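# Press the sprayer head fully onto the standing bottle

## Task

Fit the sprayer head onto the bottle and press it all the way down over the neck, since the fit is tight. The bottle must stay upright, and the cap has to stay seated on its own once the grippers let go; a cap that only stays on because the robot holds it does not count.

## Robot and tools

Robot: two arms, left_arm and right_arm, each ending in a parallel two-finger gripper with a wrist camera (cam_left_wrist and cam_right_wrist, both 896x504). A loose object may occasionally get a brief shove from outside. Nothing may leave the table, and the arms must not strike or squeeze each other hard.

World frame: one shared frame for both arms. The origin sits on the table surface midway between the arms, +z is up, +x reaches out across the table, and left_arm sits toward +y. The names left and right do not describe image sides. Reported hand positions drift from the truth, more so when an arm is stretched far.

Gripper frame: the fingers point along the gripper's +z and close along its y. The reported position is the spot between the pads when closed, roughly 2 cm short of the tips; closing pushes the tips about 10 mm further along +z.

The 14-number row: every moving command is one flat list of 14 values, each in [-1, 1], always covering both arms even if one stays still. Order: left_arm dx, dy, dz, rx, ry, rz, opening, then right_arm dx, dy, dz, rx, ry, rz, opening. The first six per arm are an offset, not a pose, expressed in that gripper's own axes and measured from the gripper pose shown in the most recent result that reported it (before any such result in the scene, and for any call after the first in the same reply, from where the hand actually is when the command starts). Scale: 1.0 equals 0.6 m of travel or 180 degrees; rx, ry, rz form a single rotation vector. Opening is absolute, not an offset: +1 fully open (0.084 m), -1 closed. An all-zero offset is not a pause; it pulls the hand back to its reference pose. To keep an arm still, send the offset that returns it to where it should be in the first call and zeros afterward, with the opening it should keep.

execute_actions(actions, pictures): actions holds at most one item. Empty list: just reads the state. A motion item {"rows": [[14 numbers], ...], "steps": n} runs up to 15 control steps of 1/30 s (default 15); each row lasts one step, the final row repeats to fill the count, and every row is an offset from the same reference pose, not from the row before. A wait item {"steps": n} (up to 300) sends nothing and returns once n steps have elapsed since the last result, thinking time included. pictures (true/false) toggles camera images. A rejected call does nothing.

move(target, speed): target is one 14-number row as above. Each gripper travels in a straight line toward its offset target, all paths finishing together, lasting 0.5 to 10 s (longer ones are cut at 10 s). speed is the path top speed in m/s, 0.002 to 0.5, default 0.25; rotation is capped at double that in rad/s. The opening is applied at the start. Paths ignore obstacles and the other arm; hands lag, wander and can overshoot speed near full reach. Faster contact hits harder, and a target placed deeper past the contact presses harder. The result adds a move: line (done, off_target, moving, held, fault...) plus limits, e.g. paced (pose clipped) or held (steps blocked; afterwards the arm may surge), and each hand's remaining distance. If only one arm is named, the other finished fine.

wait(seconds): 0 to 10 s, sends nothing new.
zoom_image(camera, region): enlarged crop of a camera's latest image; region [x0, y0, x1, y1] in pixels from the top-left, at most 504x504.
show_instructions(): shows the reference pages; moves nothing.
finished_scene(scene): ends scene 1 or 2 permanently and reports success; the goal must still hold then.

Reading results: each arm's line gives end_effector_position (m), end_effector_quat_wxyz, and velocities (m/s, rad/s) in the world frame. grip_measured is the actual finger opening on the same scale as commanded. HELD marks steps where part of your command was dropped; a pose unreachable line means the clearance check altered or blocked what that arm got. A Hand target line shows where the controller is now steering each hand.

Motion behaviour: each step the commanded pose is clipped to within 70 mm and 16 degrees of the measured one, then solved by damped IK with position favoured over orientation. After a call ends the arm only reaches its last clipped pose, so long moves may need several calls; check the result. Joints are limited to 3.14 rad/s. The simulation keeps running while you think.

Gripping: to hold something, command an opening well below grip_measured; lower squeezes harder (about 24 N per pad up to roughly 6 cm wide). Fast closing can crush or spring open. Sending the read grip_measured still holds lightly.

Avoid: excess joint torque (load limits waist 45, shoulder 45, elbow 27, forearm roll 27, wrist pitch 18, wrist roll 18 N m, held weight included) causes a fault that backs the joint off, freezes the arm 10 s and drops the rest of the call. Holding loads heats motors; MOTOR HOT appears from 65 °C and at 80 °C an OVER-TEMPERATURE FAULT brakes the arm. Also avoid dropping the cap, tipping the bottle, slamming, or pressing too hard.

Each tool is called after "Call:" as a command line: name --argument value for each argument, lists and objects as JSON in quotes; but a table of rows of numbers goes row by row, as --pt "numbers of a row", without its own name.

Reference images:

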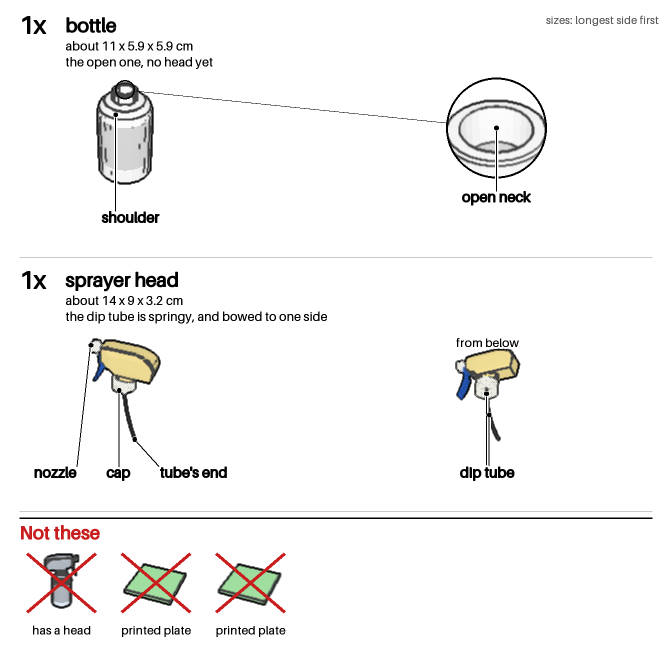

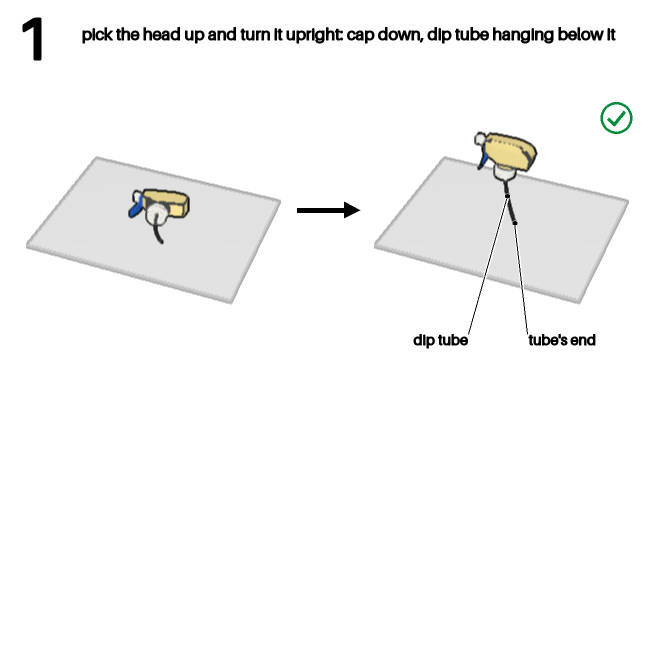

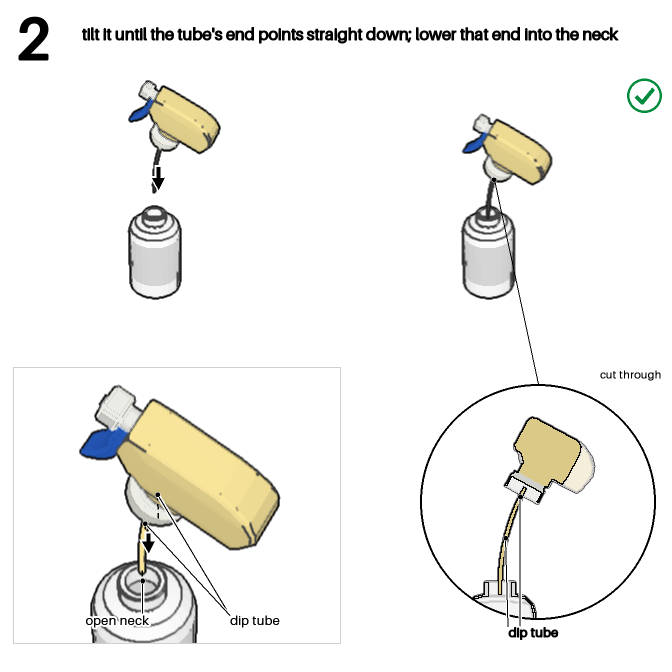

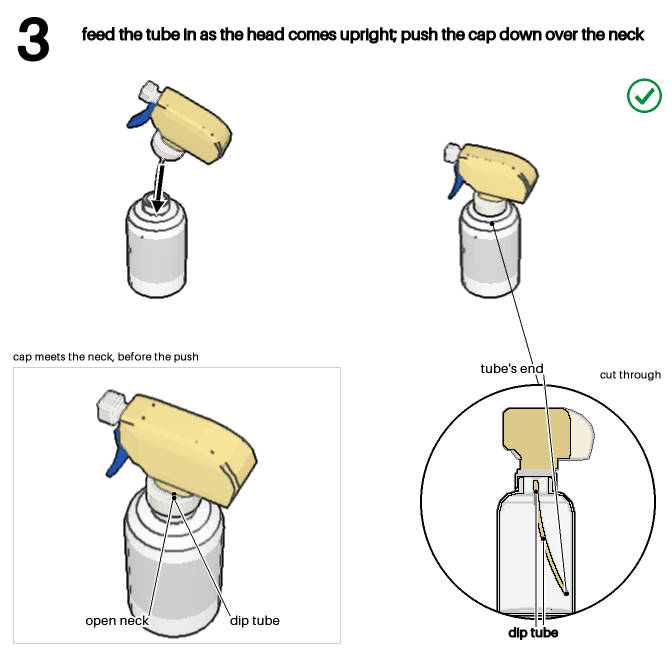

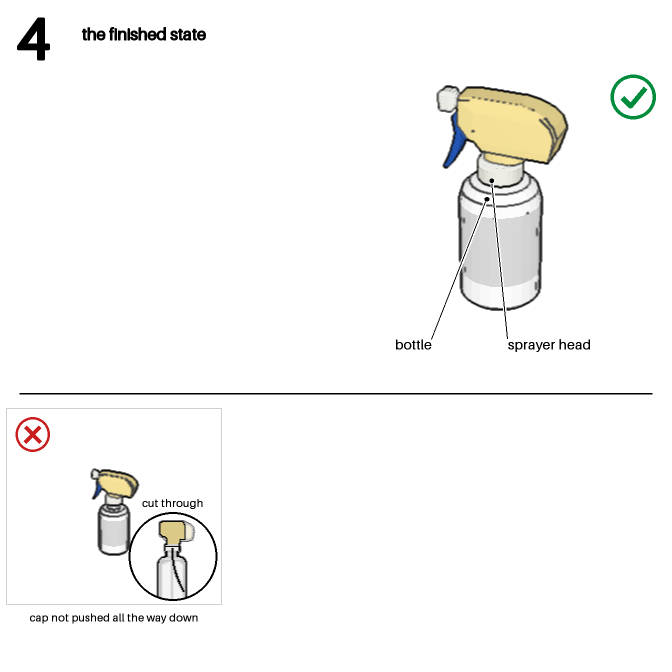

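## Session

Call:
execute_actions --actions '[]'

Scene clock: 0.00 s of 4470.00 s.
left_arm: end_effector_position=(+0.5153, +0.1206, +0.3505) grip_measured=+1.00 end_effector_quat_wxyz=(+0.370, +0.106, +0.774, +0.503) end_effector_velocity=(+0.000, -0.001, +0.001) end_effector_angular_velocity=(-0.001, -0.001, -0.001) | right_arm: end_effector_position=(+0.2068, -0.4073, +0.3078) grip_measured=+1.00 end_effector_quat_wxyz=(+0.093, -0.232, +0.968, +0.033) end_effector_velocity=(+0.000, +0.000, +0.000) end_effector_angular_velocity=(-0.000, -0.000, +0.001)
Joint positions: left_arm=[-1.051  0.233 -1.322  1.31   1.589  2.145  0.084] | right_arm=[-0.667 -1.128 -0.539  0.174  1.574  2.174  0.084]
Joint velocities: left_arm=[-0.001 -0.    -0.001  0.001  0.    -0.    -0.   ] | right_arm=[ 0.002  0.    -0.001 -0.     0.001  0.001  0.   ]
Hand target (left_arm): +0.515, +0.121, +0.350; +0.370, +0.106, +0.774, +0.503
Hand target (right_arm): +0.207, -0.407, +0.308; +0.093, -0.232, +0.968, +0.033

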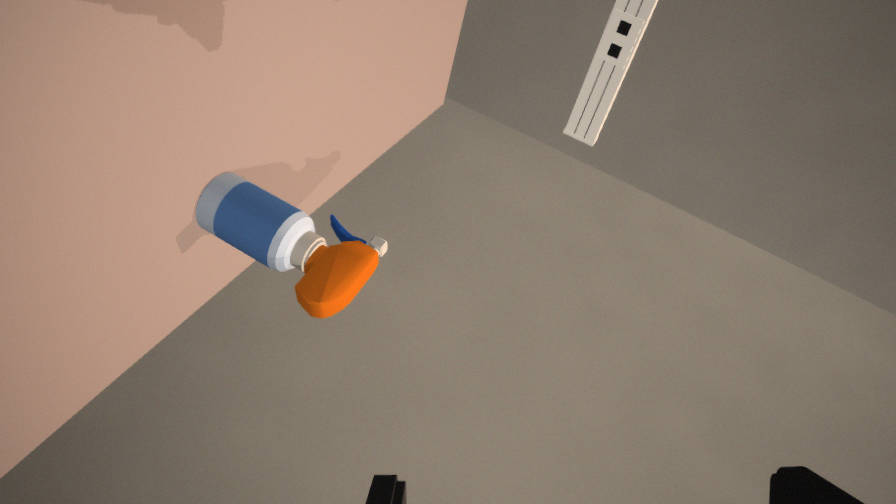

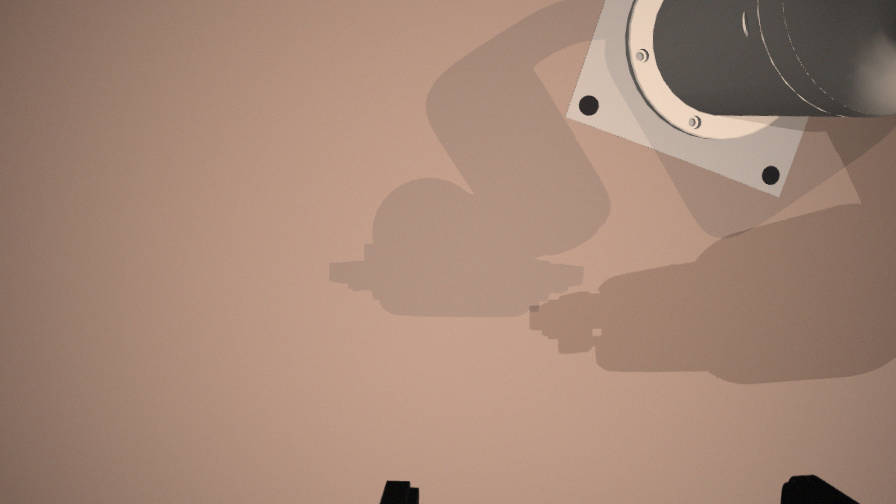

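Call:
move --target '[0.341, 0.2993, -0.0832, 0.308, 0.1056, -0.1563, 1, -0.2887, 0.1665, -0.130, 0.0593, -0.1037, 0.1391, 1]' --speed 0.3

Scene clock: 122.47 s of 4470.00 s.
left_arm: end_effector_position=(+0.3003, +0.2803, +0.4187) grip_measured=+1.00 end_effector_quat_wxyz=(+0.258, +0.001, +0.966, +0.001) end_effector_velocity=(-0.002, +0.002, +0.001) end_effector_angular_velocity=(-0.010, +0.004, -0.005) | right_arm: end_effector_position=(+0.3001, -0.2503, +0.4195) grip_measured=+1.00 end_effector_quat_wxyz=(+0.258, +0.001, +0.966, -0.001) end_effector_velocity=(+0.000, +0.001, +0.000) end_effector_angular_velocity=(-0.005, -0.001, -0.004)
Joint positions: left_arm=[-0.583 -1.03  -0.739  0.224  1.297  2.694  0.084] | right_arm=[ 0.36  -0.966 -0.769 -0.264  1.282  3.68   0.084]
Joint velocities: left_arm=[ 0.02  -0.007 -0.002 -0.022  0.003  0.025 -0.   ] | right_arm=[ 0.008  0.005 -0.003 -0.01   0.003  0.012  0.   ]
Hand target (left_arm): +0.300, +0.281, +0.419; +0.258, +0.001, +0.966, +0.000
Hand target (right_arm): +0.300, -0.250, +0.420; +0.258, +0.001, +0.966, -0.001
Off the commanded pose (left_arm): 0.002 m, 0 deg.
Off the commanded pose (right_arm): 0.001 m, 0 deg.
After step 90, 117.00 s passed at rest.
move: done
camera_calibration (this result's frames):
cam_left_wrist: T_world_to_cam=[[-0.00752865, 0.999953, 0.0061812, -0.24991], [0.862591, 0.00336731, 0.50589, -0.407444], [0.505845, 0.00914052, -0.862576, 0.339481], [0, 0, 0, 1]] pos_world=[0.177851, 0.248167, 0.500495]
cam_right_wrist: T_world_to_cam=[[-0.0159494, 0.999659, -0.0206808, 0.29679], [0.853798, 0.0243806, 0.520034, -0.402792], [0.520361, -0.00936296, -0.853895, 0.335323], [0, 0, 0, 1]] pos_world=[0.174148, -0.283729, 0.501934]

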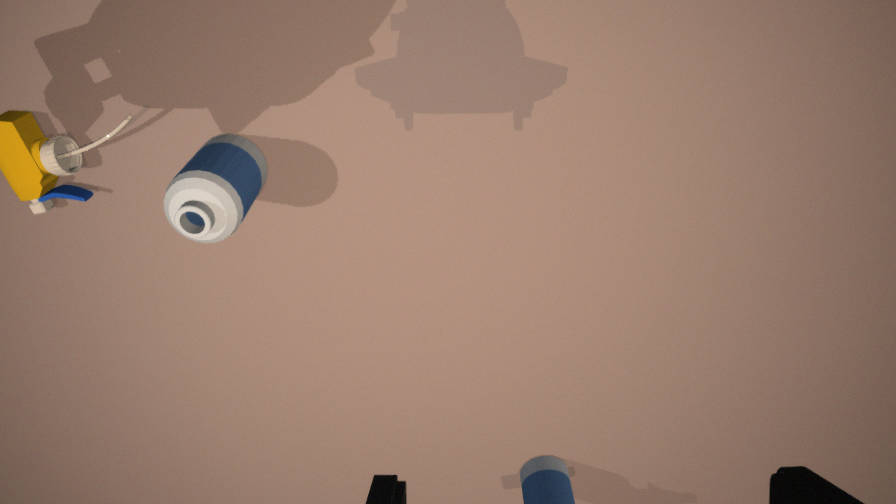

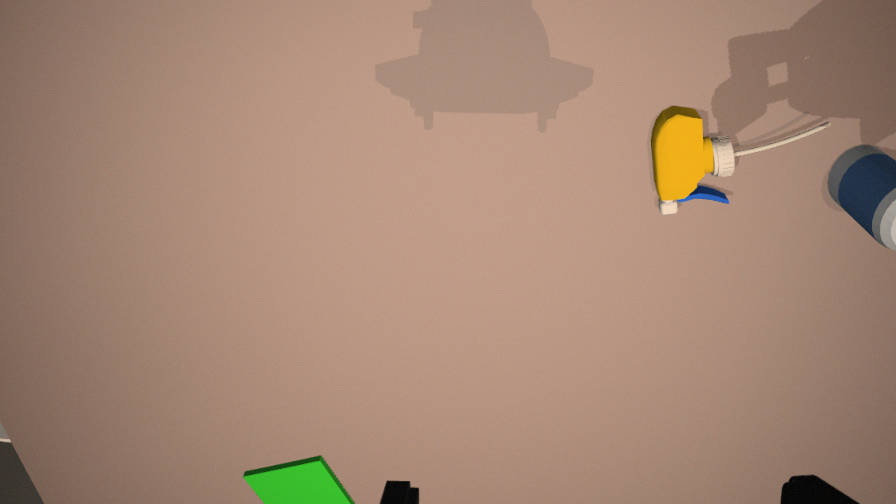

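Call:
zoom_image --camera "cam_right_wrist" --region '[630, 80, 896, 260]'

Call:
zoom_image --camera "cam_left_wrist" --region '[0, 90, 300, 260]'

Region (630, 80, 896, 260) of cam_right_wrist's 896x504 image, scaled by 1.895, with more detail than that image has; it fills the top 341 rows of this view, and the rest is white.

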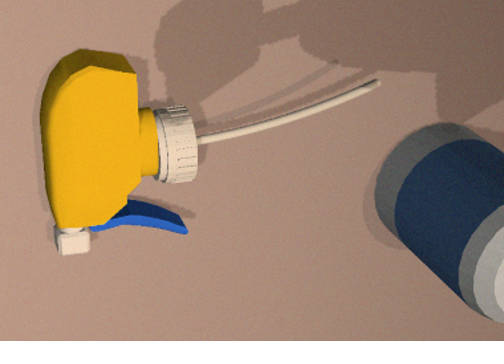

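Region (0, 90, 300, 260) of cam_left_wrist's 896x504 image, scaled by 1.680, with more detail than that image has; it fills the top 286 rows of this view, and the rest is white.

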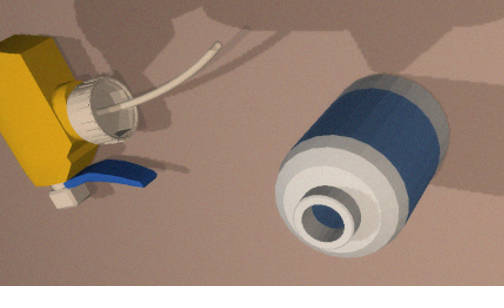

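Call:
move --target '[0.0353, -0.6412, 0.456, -0.0229, 0.1651, -0.0889, 1, 0.0855, -0.0652, 0.4492, -0.4881, 0.1307, 0.1297, 1]' --speed 0.4

Scene clock: 245.17 s of 4470.00 s.
left_arm: end_effector_position=(+0.4182, -0.1044, +0.1719) grip_measured=+1.00 end_effector_quat_wxyz=(+0.001, -0.140, +0.990, -0.001) end_effector_velocity=(+0.000, -0.000, -0.003) end_effector_angular_velocity=(+0.009, +0.009, +0.001) | right_arm: end_effector_position=(+0.3913, -0.2903, +0.1611) grip_measured=+1.00 end_effector_quat_wxyz=(+0.001, -0.002, +0.707, +0.707) end_effector_velocity=(-0.000, +0.000, -0.002) end_effector_angular_velocity=(+0.010, +0.009, +0.005)
Joint positions: left_arm=[-1.003  0.518 -1.682  0.     1.162  1.999  0.084] | right_arm=[-0.666  0.452 -0.926  1.113  1.795  1.988  0.084]
Joint velocities: left_arm=[ 0.     0.016 -0.018 -0.001  0.014 -0.     0.   ] | right_arm=[-0.     0.015 -0.007 -0.002  0.007  0.002  0.   ]
Hand target (left_arm): +0.418, -0.105, +0.171; +0.000, -0.140, +0.990, -0.000
Hand target (right_arm): +0.391, -0.290, +0.161; +0.001, -0.002, +0.706, +0.708
Off the commanded pose (left_arm): 0.002 m, 0 deg.
Off the commanded pose (right_arm): 0.002 m, 0 deg.
After step 90, 117.00 s passed at rest.
move: done
camera_calibration (this result's frames):
cam_left_wrist: T_world_to_cam=[[-0.284156, 0.958756, 0.00653207, 0.248498], [0.958747, 0.284085, 0.00997558, -0.308714], [0.00770848, 0.00909723, -0.999929, 0.302392], [0, 0, 0, 1]] pos_world=[0.36426, -0.153299, 0.303827]
cam_right_wrist: T_world_to_cam=[[-0.0291674, 0.0064723, 0.999554, -0.114652], [0.999278, -0.0241867, 0.0293159, -0.337289], [0.0243656, 0.999687, -0.00576216, 0.417207], [0, 0, 0, 1]] pos_world=[0.323536, -0.424492, 0.126893]

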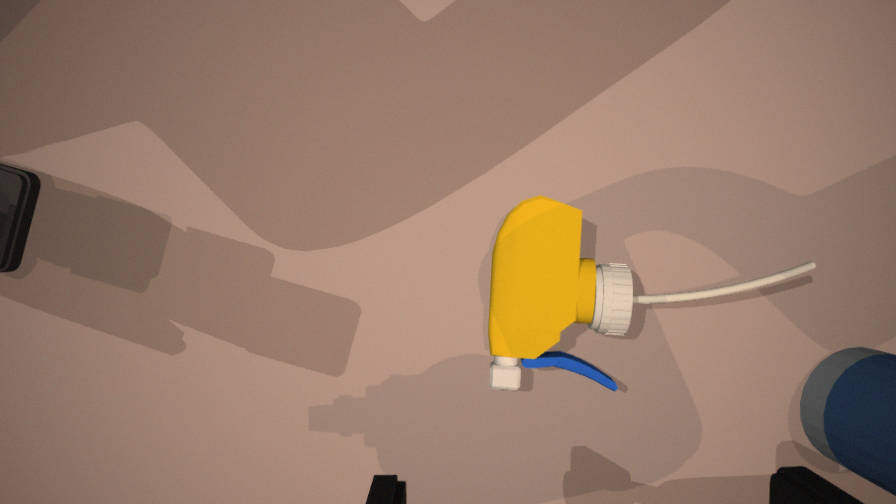

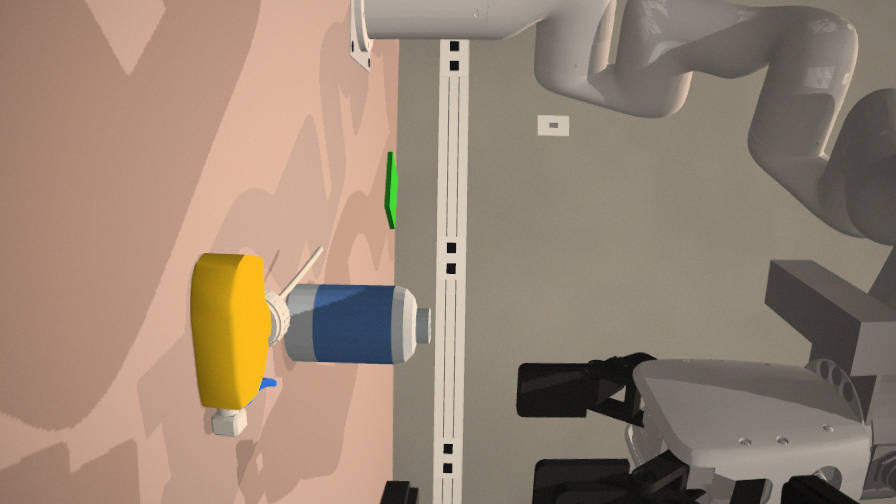

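Call:
zoom_image --camera "cam_left_wrist" --region '[460, 170, 840, 420]'

Call:
zoom_image --camera "cam_right_wrist" --region '[170, 220, 450, 460]'

Region (460, 170, 840, 420) of cam_left_wrist's 896x504 image, scaled by 1.326, with more detail than that image has; it fills the top 332 rows of this view, and the rest is white.

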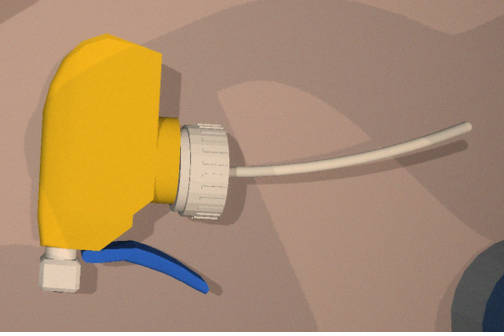

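Region (170, 220, 450, 460) of cam_right_wrist's 896x504 image, scaled by 1.800, with more detail than that image has; it fills the top 432 rows of this view, and the rest is white.

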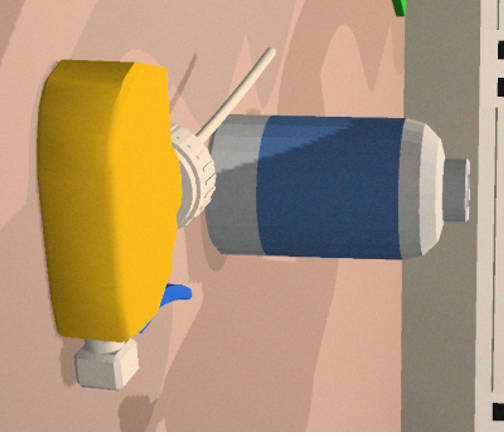

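Call:
zoom_image --camera "cam_left_wrist" --region '[470, 330, 570, 410]'

Call:
zoom_image --camera "cam_right_wrist" --region '[180, 370, 300, 460]'

Region (470, 330, 570, 410) of cam_left_wrist's 896x504 image, scaled by 5.040, with more detail than that image has; it fills the top 403 rows of this view, and the rest is white.

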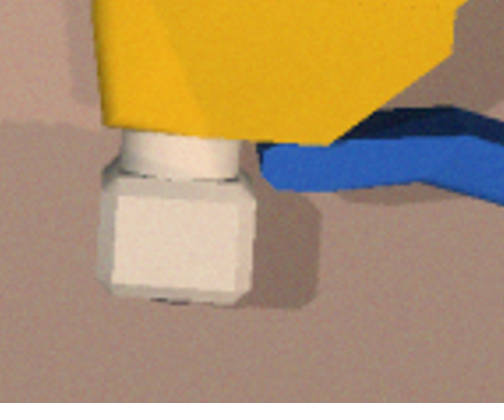

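Region (180, 370, 300, 460) of cam_right_wrist's 896x504 image, scaled by 4.200, with more detail than that image has; it fills the top 378 rows of this view, and the rest is white.

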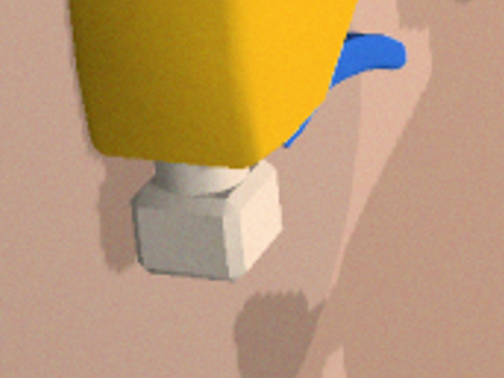

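Call:
zoom_image --camera "cam_right_wrist" --region '[500, 330, 760, 504]'

Region (500, 330, 760, 504) of cam_right_wrist's 896x504 image, scaled by 1.938, with more detail than that image has; it fills the top 337 rows of this view, and the rest is white.

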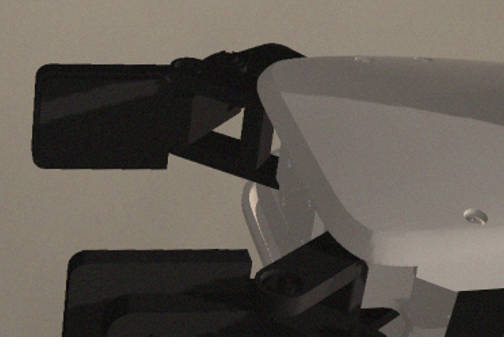

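Call:
move --target '[-0.01045, -0.0037, 0.1864, 0, 0, 0.0167, -0.36, 0, 0, 0, 0, 0, 0, 0.35]' --speed 0.2

Scene clock: 366.23 s of 4470.00 s.
left_arm: end_effector_position=(+0.4253, -0.1056, +0.0610) grip_measured=-0.38 end_effector_quat_wxyz=(+0.001, -0.114, +0.993, -0.001) end_effector_velocity=(-0.002, +0.002, -0.007) end_effector_angular_velocity=(+0.008, +0.007, -0.004) | right_arm: end_effector_position=(+0.3913, -0.2903, +0.1611) grip_measured=+0.34 end_effector_quat_wxyz=(+0.001, -0.002, +0.707, +0.707) end_effector_velocity=(-0.000, +0.000, -0.000) end_effector_angular_velocity=(-0.000, -0.002, +0.001)
Joint positions: left_arm=[-0.995  0.667 -1.589  0.     0.919  2.059  0.028] | right_arm=[-0.666  0.452 -0.926  1.113  1.795  1.988  0.059]
Joint velocities: left_arm=[ 0.     0.01   0.003  0.    -0.002  0.004  0.   ] | right_arm=[ 0.001  0.    -0.    -0.001  0.    -0.002 -0.   ]
Hand target (left_arm): +0.425, -0.105, +0.060; +0.001, -0.114, +0.993, -0.001
Hand target (right_arm): +0.391, -0.290, +0.161; +0.001, -0.002, +0.707, +0.707
Off the commanded pose (left_arm): 0.001 m, 0 deg.
Off the commanded pose (right_arm): 0.000 m, 0 deg.
After step 90, 117.00 s passed at rest.
move: done
camera_calibration (this result's frames):
cam_left_wrist: T_world_to_cam=[[-0.233403, 0.972366, 0.00518174, 0.232258], [0.972337, 0.23334, 0.0106519, -0.325279], [0.00914843, 0.00752458, -0.99993, 0.190737], [0, 0, 0, 1]] pos_world=[0.368746, -0.151375, 0.192985]
cam_right_wrist: T_world_to_cam=[[-0.0291616, 0.0064686, 0.999554, -0.114653], [0.999278, -0.0241858, 0.02931, -0.337287], [0.0243646, 0.999687, -0.00575863, 0.417207], [0, 0, 0, 1]] pos_world=[0.323535, -0.424492, 0.12689]

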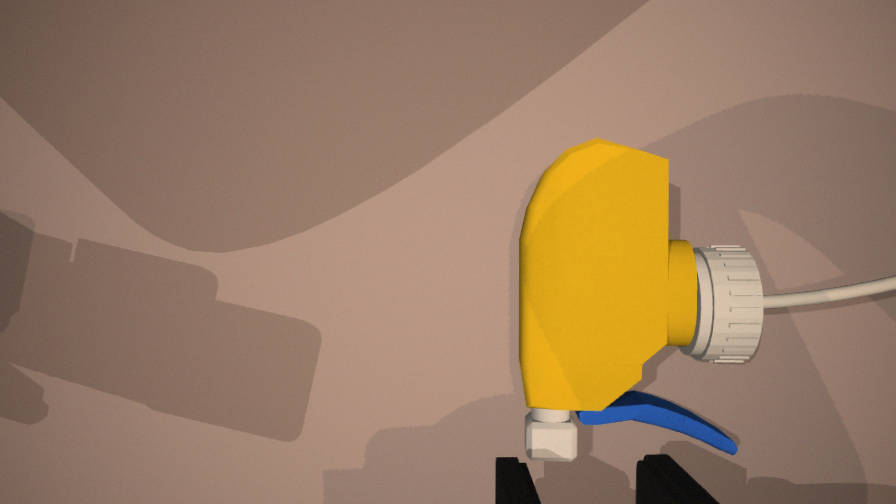

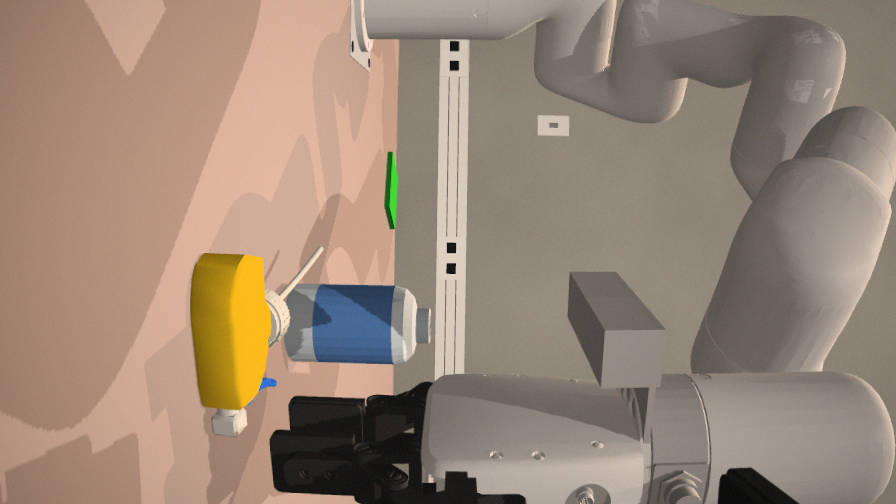

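Call:
zoom_image --camera "cam_left_wrist" --region '[480, 380, 720, 504]'

Call:
zoom_image --camera "cam_right_wrist" --region '[180, 370, 400, 504]'

Region (480, 380, 720, 504) of cam_left_wrist's 896x504 image, scaled by 2.100, with more detail than that image has; it fills the top 260 rows of this view, and the rest is white.

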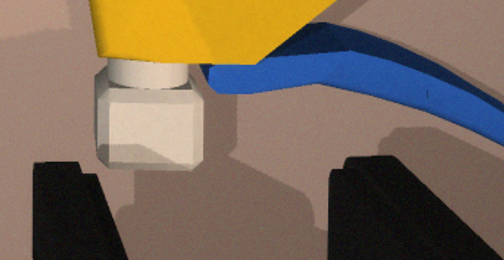

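Region (180, 370, 400, 504) of cam_right_wrist's 896x504 image, scaled by 2.291, with more detail than that image has; it fills the top 307 rows of this view, and the rest is white.

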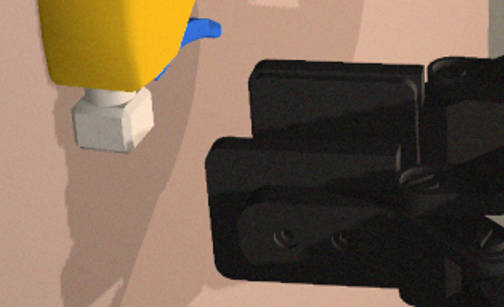

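Call:
move --target '[0, -0.0058, 0.0583, 0, 0, 0, -0.36, 0, 0, 0, 0, 0, 0, 0.35]' --speed 0.08

Scene clock: 433.80 s of 4470.00 s.
left_arm: end_effector_position=(+0.4264, -0.1093, +0.0266) grip_measured=-0.38 end_effector_quat_wxyz=(+0.001, -0.114, +0.993, -0.002) end_effector_velocity=(+0.001, -0.001, -0.001) end_effector_angular_velocity=(-0.002, -0.002, +0.001) | right_arm: end_effector_position=(+0.3913, -0.2903, +0.1611) grip_measured=+0.34 end_effector_quat_wxyz=(+0.001, -0.002, +0.707, +0.707) end_effector_velocity=(-0.000, -0.000, -0.000) end_effector_angular_velocity=(+0.000, +0.001, -0.001)
Joint positions: left_arm=[-0.998  0.736 -1.598 -0.     0.858  2.056  0.028] | right_arm=[-0.666  0.452 -0.926  1.113  1.795  1.988  0.059]
Joint velocities: left_arm=[ 0.     0.004 -0.004 -0.    -0.004 -0.     0.   ] | right_arm=[-0.001  0.     0.001 -0.    -0.    -0.     0.   ]
Hand target (left_arm): +0.426, -0.109, +0.026; +0.001, -0.114, +0.993, -0.001
Hand target (right_arm): +0.391, -0.290, +0.161; +0.001, -0.002, +0.707, +0.707
Off the commanded pose (left_arm): 0.001 m, 0 deg.
Off the commanded pose (right_arm): 0.000 m, 0 deg.
After step 90, 63.73 s passed at rest.
move: done
camera_calibration (this result's frames):
cam_left_wrist: T_world_to_cam=[[-0.233386, 0.972374, 0.00444569, 0.236313], [0.972336, 0.233327, 0.0110004, -0.325095], [0.00965918, 0.00689004, -0.99993, 0.156098], [0, 0, 0, 1]] pos_world=[0.369746, -0.155007, 0.158613]
cam_right_wrist: T_world_to_cam=[[-0.0291616, 0.00646861, 0.999554, -0.114653], [0.999278, -0.0241859, 0.0293101, -0.337287], [0.0243647, 0.999687, -0.00575864, 0.417207], [0, 0, 0, 1]] pos_world=[0.323535, -0.424492, 0.12689]

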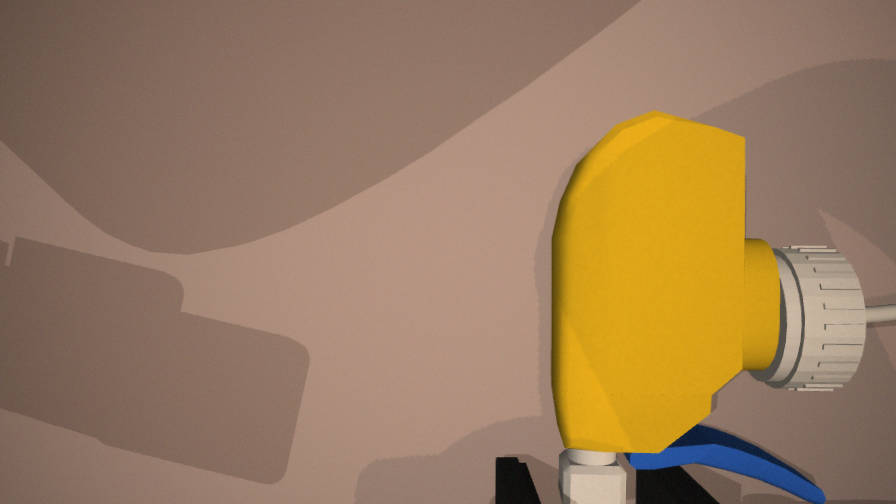

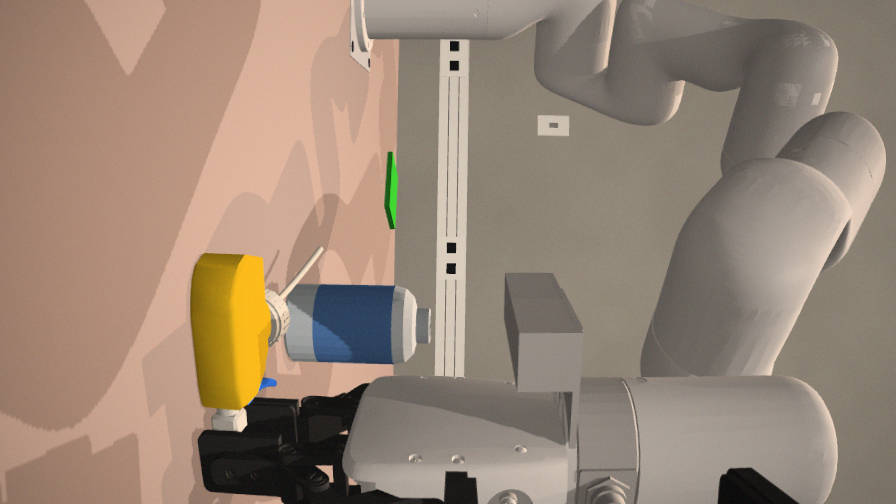

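Call:
execute_actions --actions '[]'

Scene clock: 465.43 s of 4470.00 s.
left_arm: end_effector_position=(+0.4262, -0.1091, +0.0261) grip_measured=-0.38 end_effector_quat_wxyz=(+0.001, -0.114, +0.993, -0.001) end_effector_velocity=(+0.000, +0.000, +0.000) end_effector_angular_velocity=(+0.000, +0.000, +0.002) | right_arm: end_effector_position=(+0.3913, -0.2903, +0.1611) grip_measured=+0.34 end_effector_quat_wxyz=(+0.001, -0.002, +0.707, +0.707) end_effector_velocity=(-0.000, -0.001, -0.000) end_effector_angular_velocity=(-0.000, +0.003, -0.003)
Joint positions: left_arm=[-0.998  0.737 -1.598 -0.     0.857  2.056  0.028] | right_arm=[-0.666  0.452 -0.926  1.113  1.795  1.988  0.059]
Joint velocities: left_arm=[ 0.001 -0.     0.    -0.     0.    -0.001 -0.   ] | right_arm=[-0.002 -0.     0.001 -0.    -0.001  0.001 -0.   ]
Hand target (left_arm): +0.426, -0.109, +0.026; +0.001, -0.114, +0.993, -0.001
Hand target (right_arm): +0.391, -0.290, +0.161; +0.001, -0.002, +0.707, +0.707
Off the commanded pose (left_arm): 0.000 m, 0 deg.
Off the commanded pose (right_arm): 0.000 m, 0 deg.
Steps of this call (steps 1 to 90: nothing new was sent; then 28.63 s passed at rest). Readings (end_effector_position):
1: left_arm (+0.4264, -0.1093, +0.0266) | right_arm (+0.3913, -0.2903, +0.1611)
2: left_arm (+0.4264, -0.1092, +0.0265) | right_arm (+0.3913, -0.2903, +0.1611)
4: left_arm (+0.4263, -0.1092, +0.0263) | right_arm (+0.3913, -0.2903, +0.1611)
8: left_arm (+0.4263, -0.1091, +0.0262) | right_arm (+0.3913, -0.2903, +0.1611)
90: the state above
camera_calibration (this result's frames):
cam_left_wrist: T_world_to_cam=[[-0.233364, 0.972376, 0.00516811, 0.236103], [0.972347, 0.2333, 0.0106297, -0.324967], [0.00913037, 0.00750579, -0.99993, 0.155801], [0, 0, 0, 1]] pos_world=[0.369656, -0.154935, 0.158024]
cam_right_wrist: T_world_to_cam=[[-0.0291615, 0.00646858, 0.999554, -0.114653], [0.999278, -0.0241857, 0.02931, -0.337287], [0.0243645, 0.999687, -0.00575861, 0.417207], [0, 0, 0, 1]] pos_world=[0.323535, -0.424492, 0.12689]

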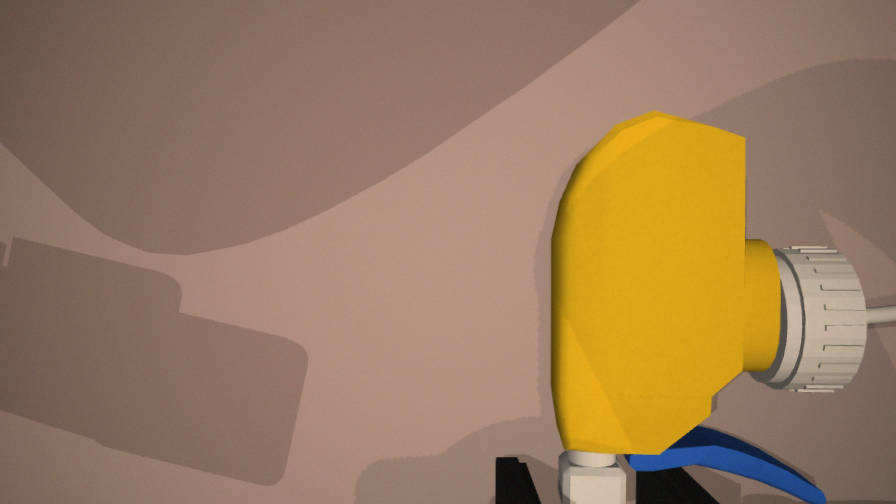

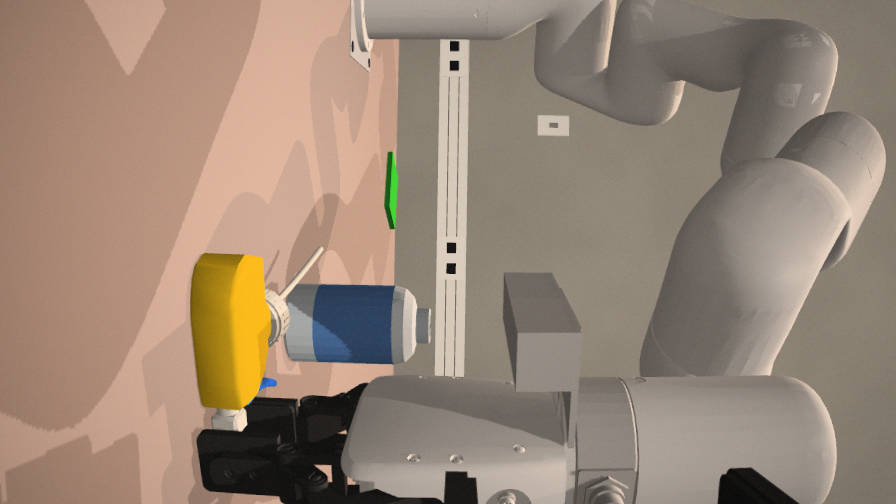

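Call:
execute_actions --actions '[{"rows": [[0,0,0,0,0,0,-0.45,0,0,0,0,0,0,0.35],[0,0,0,0,0,0,-0.5,0,0,0,0,0,0,0.35],[0,0,0,0,0,0,-0.55,0,0,0,0,0,0,0.35],[0,0,0,0,0,0,-0.6,0,0,0,0,0,0,0.35],[0,0,0,0,0,0,-0.65,0,0,0,0,0,0,0.35],[0,0,0,0,0,0,-0.7,0,0,0,0,0,0,0.35],[0,0,0,0,0,0,-0.75,0,0,0,0,0,0,0.35],[0,0,0,0,0,0,-0.8,0,0,0,0,0,0,0.35],[0,0,0,0,0,0,-0.85,0,0,0,0,0,0,0.35],[0,0,0,0,0,0,-0.9,0,0,0,0,0,0,0.35],[0,0,0,0,0,0,-1,0,0,0,0,0,0,0.35]], "steps": 15}]'

Scene clock: 481.60 s of 4470.00 s.
left_arm: end_effector_position=(+0.4263, -0.1091, +0.0261) grip_measured=-0.69 end_effector_quat_wxyz=(+0.001, -0.114, +0.993, -0.001) end_effector_velocity=(-0.000, +0.000, -0.001) end_effector_angular_velocity=(+0.001, +0.001, +0.002) | right_arm: end_effector_position=(+0.3913, -0.2903, +0.1611) grip_measured=+0.34 end_effector_quat_wxyz=(+0.001, -0.002, +0.707, +0.707) end_effector_velocity=(-0.000, -0.001, -0.000) end_effector_angular_velocity=(+0.001, +0.001, -0.002)
Joint positions: left_arm=[-0.998  0.737 -1.598  0.     0.857  2.056  0.014] | right_arm=[-0.666  0.452 -0.926  1.113  1.795  1.988  0.059]
Joint velocities: left_arm=[ 0.     0.     0.001 -0.    -0.001 -0.002 -0.   ] | right_arm=[-0.002  0.     0.001  0.     0.001  0.001  0.   ]
Hand target (left_arm): +0.426, -0.109, +0.026; +0.001, -0.114, +0.993, -0.001
Hand target (right_arm): +0.391, -0.290, +0.161; +0.001, -0.002, +0.707, +0.707
Off the commanded pose (left_arm): 0.000 m, 0 deg.
Off the commanded pose (right_arm): 0.000 m, 0 deg.
Steps of this call (steps 1 to 90: nothing new was sent; then 12.67 s passed at rest; steps 91 to 105: all 15 steps of this action). Readings (end_effector_position):
91: left_arm (+0.4263, -0.1091, +0.0261) | right_arm (+0.3913, -0.2903, +0.1611)
92: left_arm (+0.4263, -0.1091, +0.0261) | right_arm (+0.3913, -0.2903, +0.1611)
94: left_arm (+0.4262, -0.1091, +0.0261) | right_arm (+0.3913, -0.2903, +0.1611)
98: left_arm (+0.4263, -0.1091, +0.0261) | right_arm (+0.3913, -0.2903, +0.1611)
105: the state above
camera_calibration (this result's frames):
cam_left_wrist: T_world_to_cam=[[-0.233373, 0.972374, 0.0050942, 0.236125], [0.972344, 0.23331, 0.0106793, -0.324996], [0.00919578, 0.00744559, -0.99993, 0.15582], [0, 0, 0, 1]] pos_world=[0.36968, -0.154937, 0.158077]
cam_right_wrist: T_world_to_cam=[[-0.0291616, 0.00646867, 0.999554, -0.114653], [0.999278, -0.0241857, 0.0293101, -0.337287], [0.0243645, 0.999687, -0.00575871, 0.417207], [0, 0, 0, 1]] pos_world=[0.323535, -0.424492, 0.12689]

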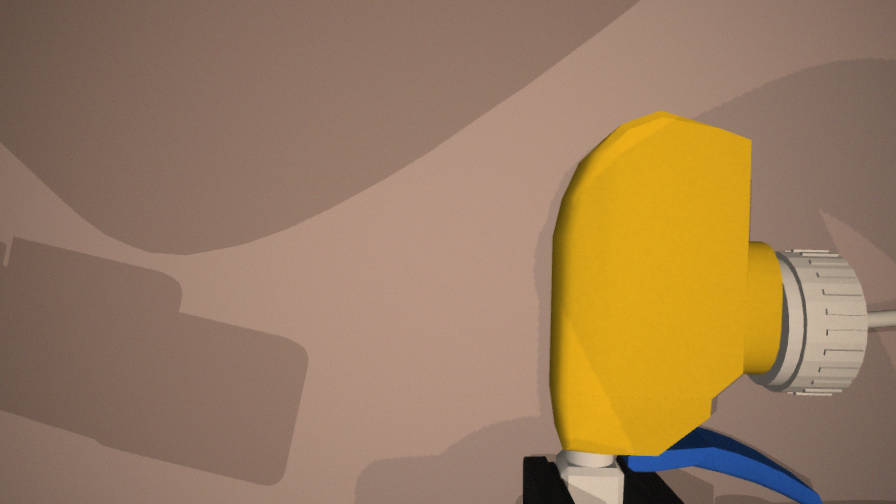

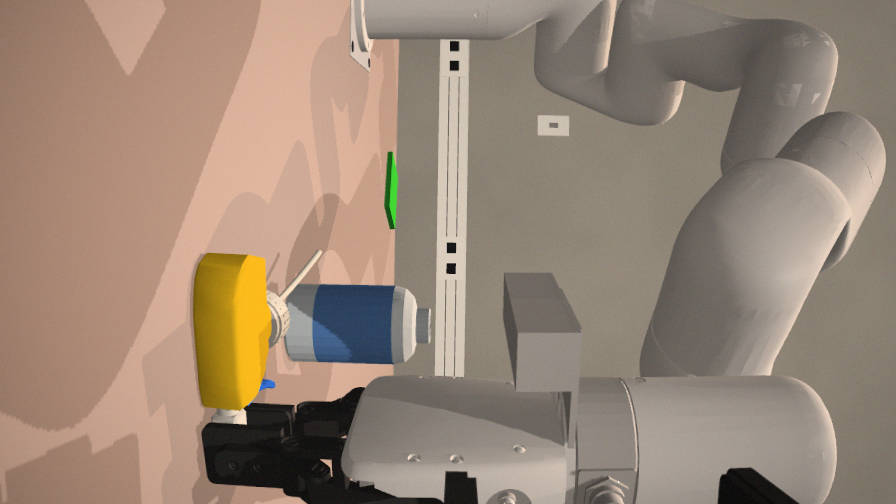

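Call:
move --target '[0,0,-0.05,0,0,0,-1,0,0,0,0,0,0,0.35]' --speed 0.04

Scene clock: 488.77 s of 4470.00 s.
left_arm: end_effector_position=(+0.4261, -0.1089, +0.0558) grip_measured=-0.69 end_effector_quat_wxyz=(+0.001, -0.114, +0.993, -0.001) end_effector_velocity=(-0.000, +0.001, +0.000) end_effector_angular_velocity=(+0.002, +0.002, -0.001) | right_arm: end_effector_position=(+0.3913, -0.2903, +0.1611) grip_measured=+0.34 end_effector_quat_wxyz=(+0.001, -0.002, +0.707, +0.707) end_effector_velocity=(+0.000, -0.000, +0.000) end_effector_angular_velocity=(+0.000, -0.003, -0.000)
Joint positions: left_arm=[-0.998  0.686 -1.605  0.     0.916  2.056  0.014] | right_arm=[-0.666  0.452 -0.926  1.113  1.795  1.988  0.059]
Joint velocities: left_arm=[ 0.001 -0.001 -0.001 -0.     0.004  0.001  0.   ] | right_arm=[-0.001  0.    -0.    -0.     0.    -0.003  0.   ]
Hand target (left_arm): +0.426, -0.109, +0.056; +0.001, -0.114, +0.993, -0.001
Hand target (right_arm): +0.391, -0.290, +0.161; +0.001, -0.002, +0.707, +0.707
Off the commanded pose (left_arm): 0.000 m, 0 deg.
Off the commanded pose (right_arm): 0.000 m, 0 deg.
After step 90, 3.07 s passed at rest.
move: done
camera_calibration (this result's frames):
cam_left_wrist: T_world_to_cam=[[-0.233406, 0.972364, 0.00544423, 0.235692], [0.972338, 0.233341, 0.0105349, -0.325188], [0.00897339, 0.00775253, -0.99993, 0.185599], [0, 0, 0, 1]] pos_world=[0.36954, -0.154737, 0.187728]
cam_right_wrist: T_world_to_cam=[[-0.0291617, 0.00646862, 0.999554, -0.114653], [0.999278, -0.0241857, 0.0293101, -0.337287], [0.0243645, 0.999687, -0.00575866, 0.417207], [0, 0, 0, 1]] pos_world=[0.323535, -0.424492, 0.12689]

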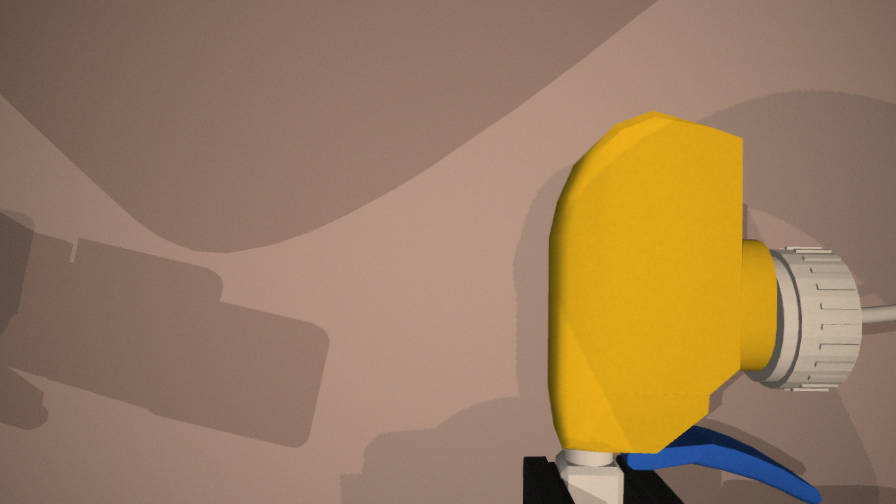

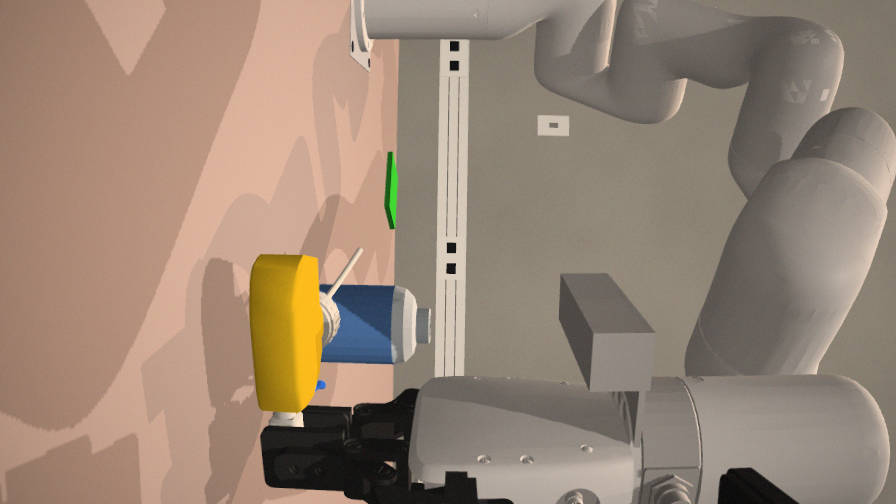

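Call:
move --target '[0.0103,0.0005,-0.1737,0,0,0.0728,-1,0.0388,-0.0183,0.1167,0,0,0,0.2]' --speed 0.1

Scene clock: 584.57 s of 4470.00 s.
left_arm: end_effector_position=(+0.4196, -0.1093, +0.1592) grip_measured=-0.69 end_effector_quat_wxyz=(+0.001, -0.001, +1.000, -0.001) end_effector_velocity=(-0.001, -0.000, +0.002) end_effector_angular_velocity=(+0.002, +0.001, -0.007) | right_arm: end_effector_position=(+0.3683, -0.2204, +0.1500) grip_measured=+0.19 end_effector_quat_wxyz=(+0.001, -0.002, +0.707, +0.707) end_effector_velocity=(-0.001, +0.002, -0.001) end_effector_angular_velocity=(+0.000, +0.001, -0.000)
Joint positions: left_arm=[-1.006  0.546 -1.688  0.     1.14   2.276  0.014] | right_arm=[-0.517  0.378 -0.752  1.237  1.7    1.918  0.052]
Joint velocities: left_arm=[-0.001 -0.001 -0.005 -0.     0.008  0.006 -0.   ] | right_arm=[ 0.005 -0.002  0.006  0.004 -0.003 -0.002  0.   ]
Hand target (left_arm): +0.420, -0.109, +0.160; +0.001, -0.000, +1.000, -0.001
Hand target (right_arm): +0.368, -0.220, +0.150; +0.001, -0.002, +0.707, +0.707
Off the commanded pose (left_arm): 0.001 m, 0 deg.
Off the commanded pose (right_arm): 0.000 m, 0 deg.
After step 90, 91.27 s passed at rest.
move: done
camera_calibration (this result's frames):
cam_left_wrist: T_world_to_cam=[[-0.00761674, 0.999949, 0.00667551, 0.142094], [0.999915, 0.00754564, 0.0106133, -0.356107], [0.0105624, 0.00675578, -0.999921, 0.288318], [0, 0, 0, 1]] pos_world=[0.354114, -0.141348, 0.291126]
cam_right_wrist: T_world_to_cam=[[-0.0292394, 0.00644527, 0.999552, -0.104655], [0.999267, -0.0245125, 0.0293892, -0.312342], [0.0246909, 0.999679, -0.00572382, 0.347772], [0, 0, 0, 1]] pos_world=[0.300466, -0.354642, 0.115778]

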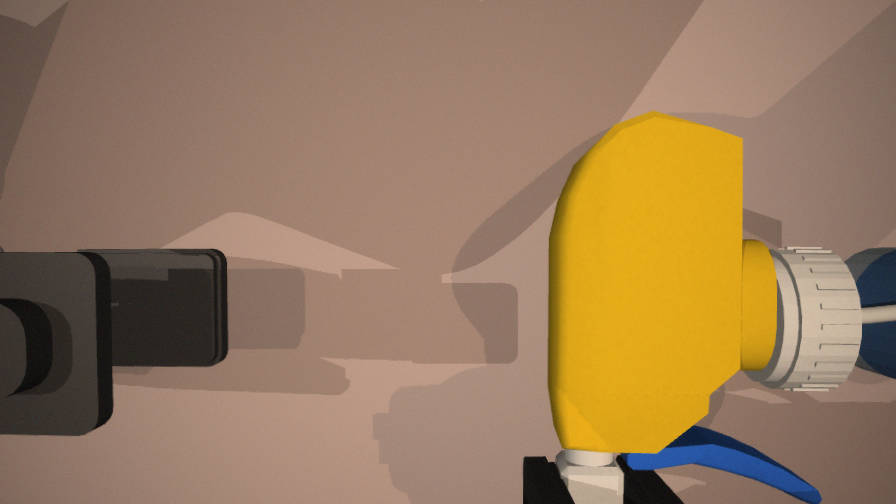

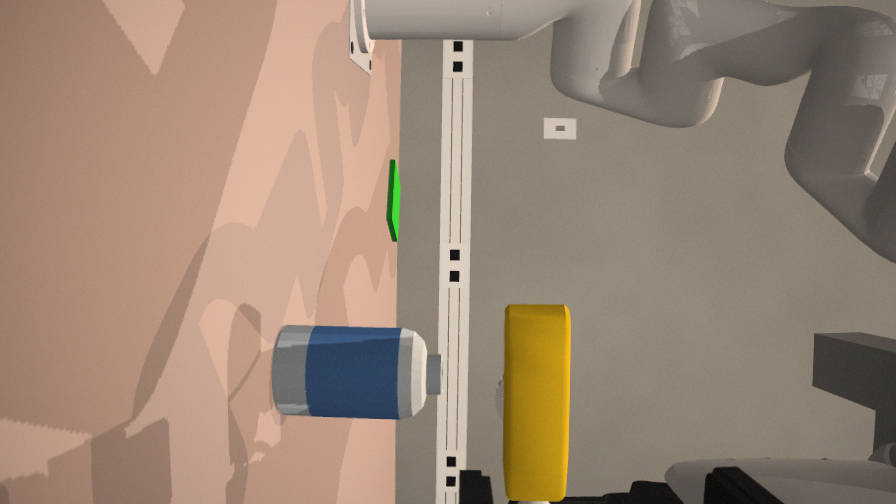

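Call:
zoom_image --camera "cam_right_wrist" --region '[400, 280, 896, 504]'

Call:
zoom_image --camera "cam_left_wrist" --region '[0, 200, 504, 504]'

Region (400, 280, 896, 504) of cam_right_wrist's 896x504 image, scaled by 1.016, with more detail than that image has; it fills the top 228 rows of this view, and the rest is white.

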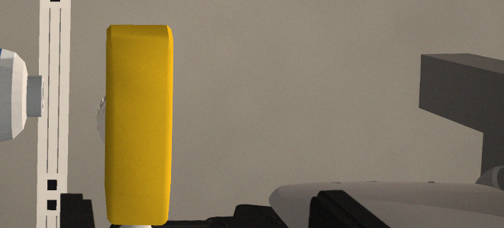

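Region (0, 200, 504, 504) of cam_left_wrist's 896x504 image, scaled by 1.000; it fills the top 304 rows of this view, and the rest is white.

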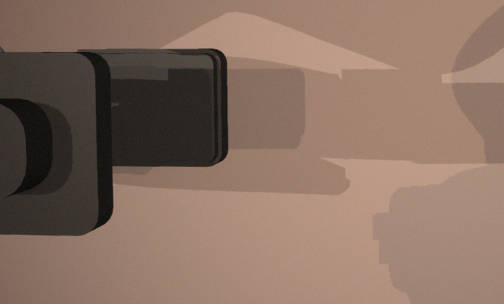

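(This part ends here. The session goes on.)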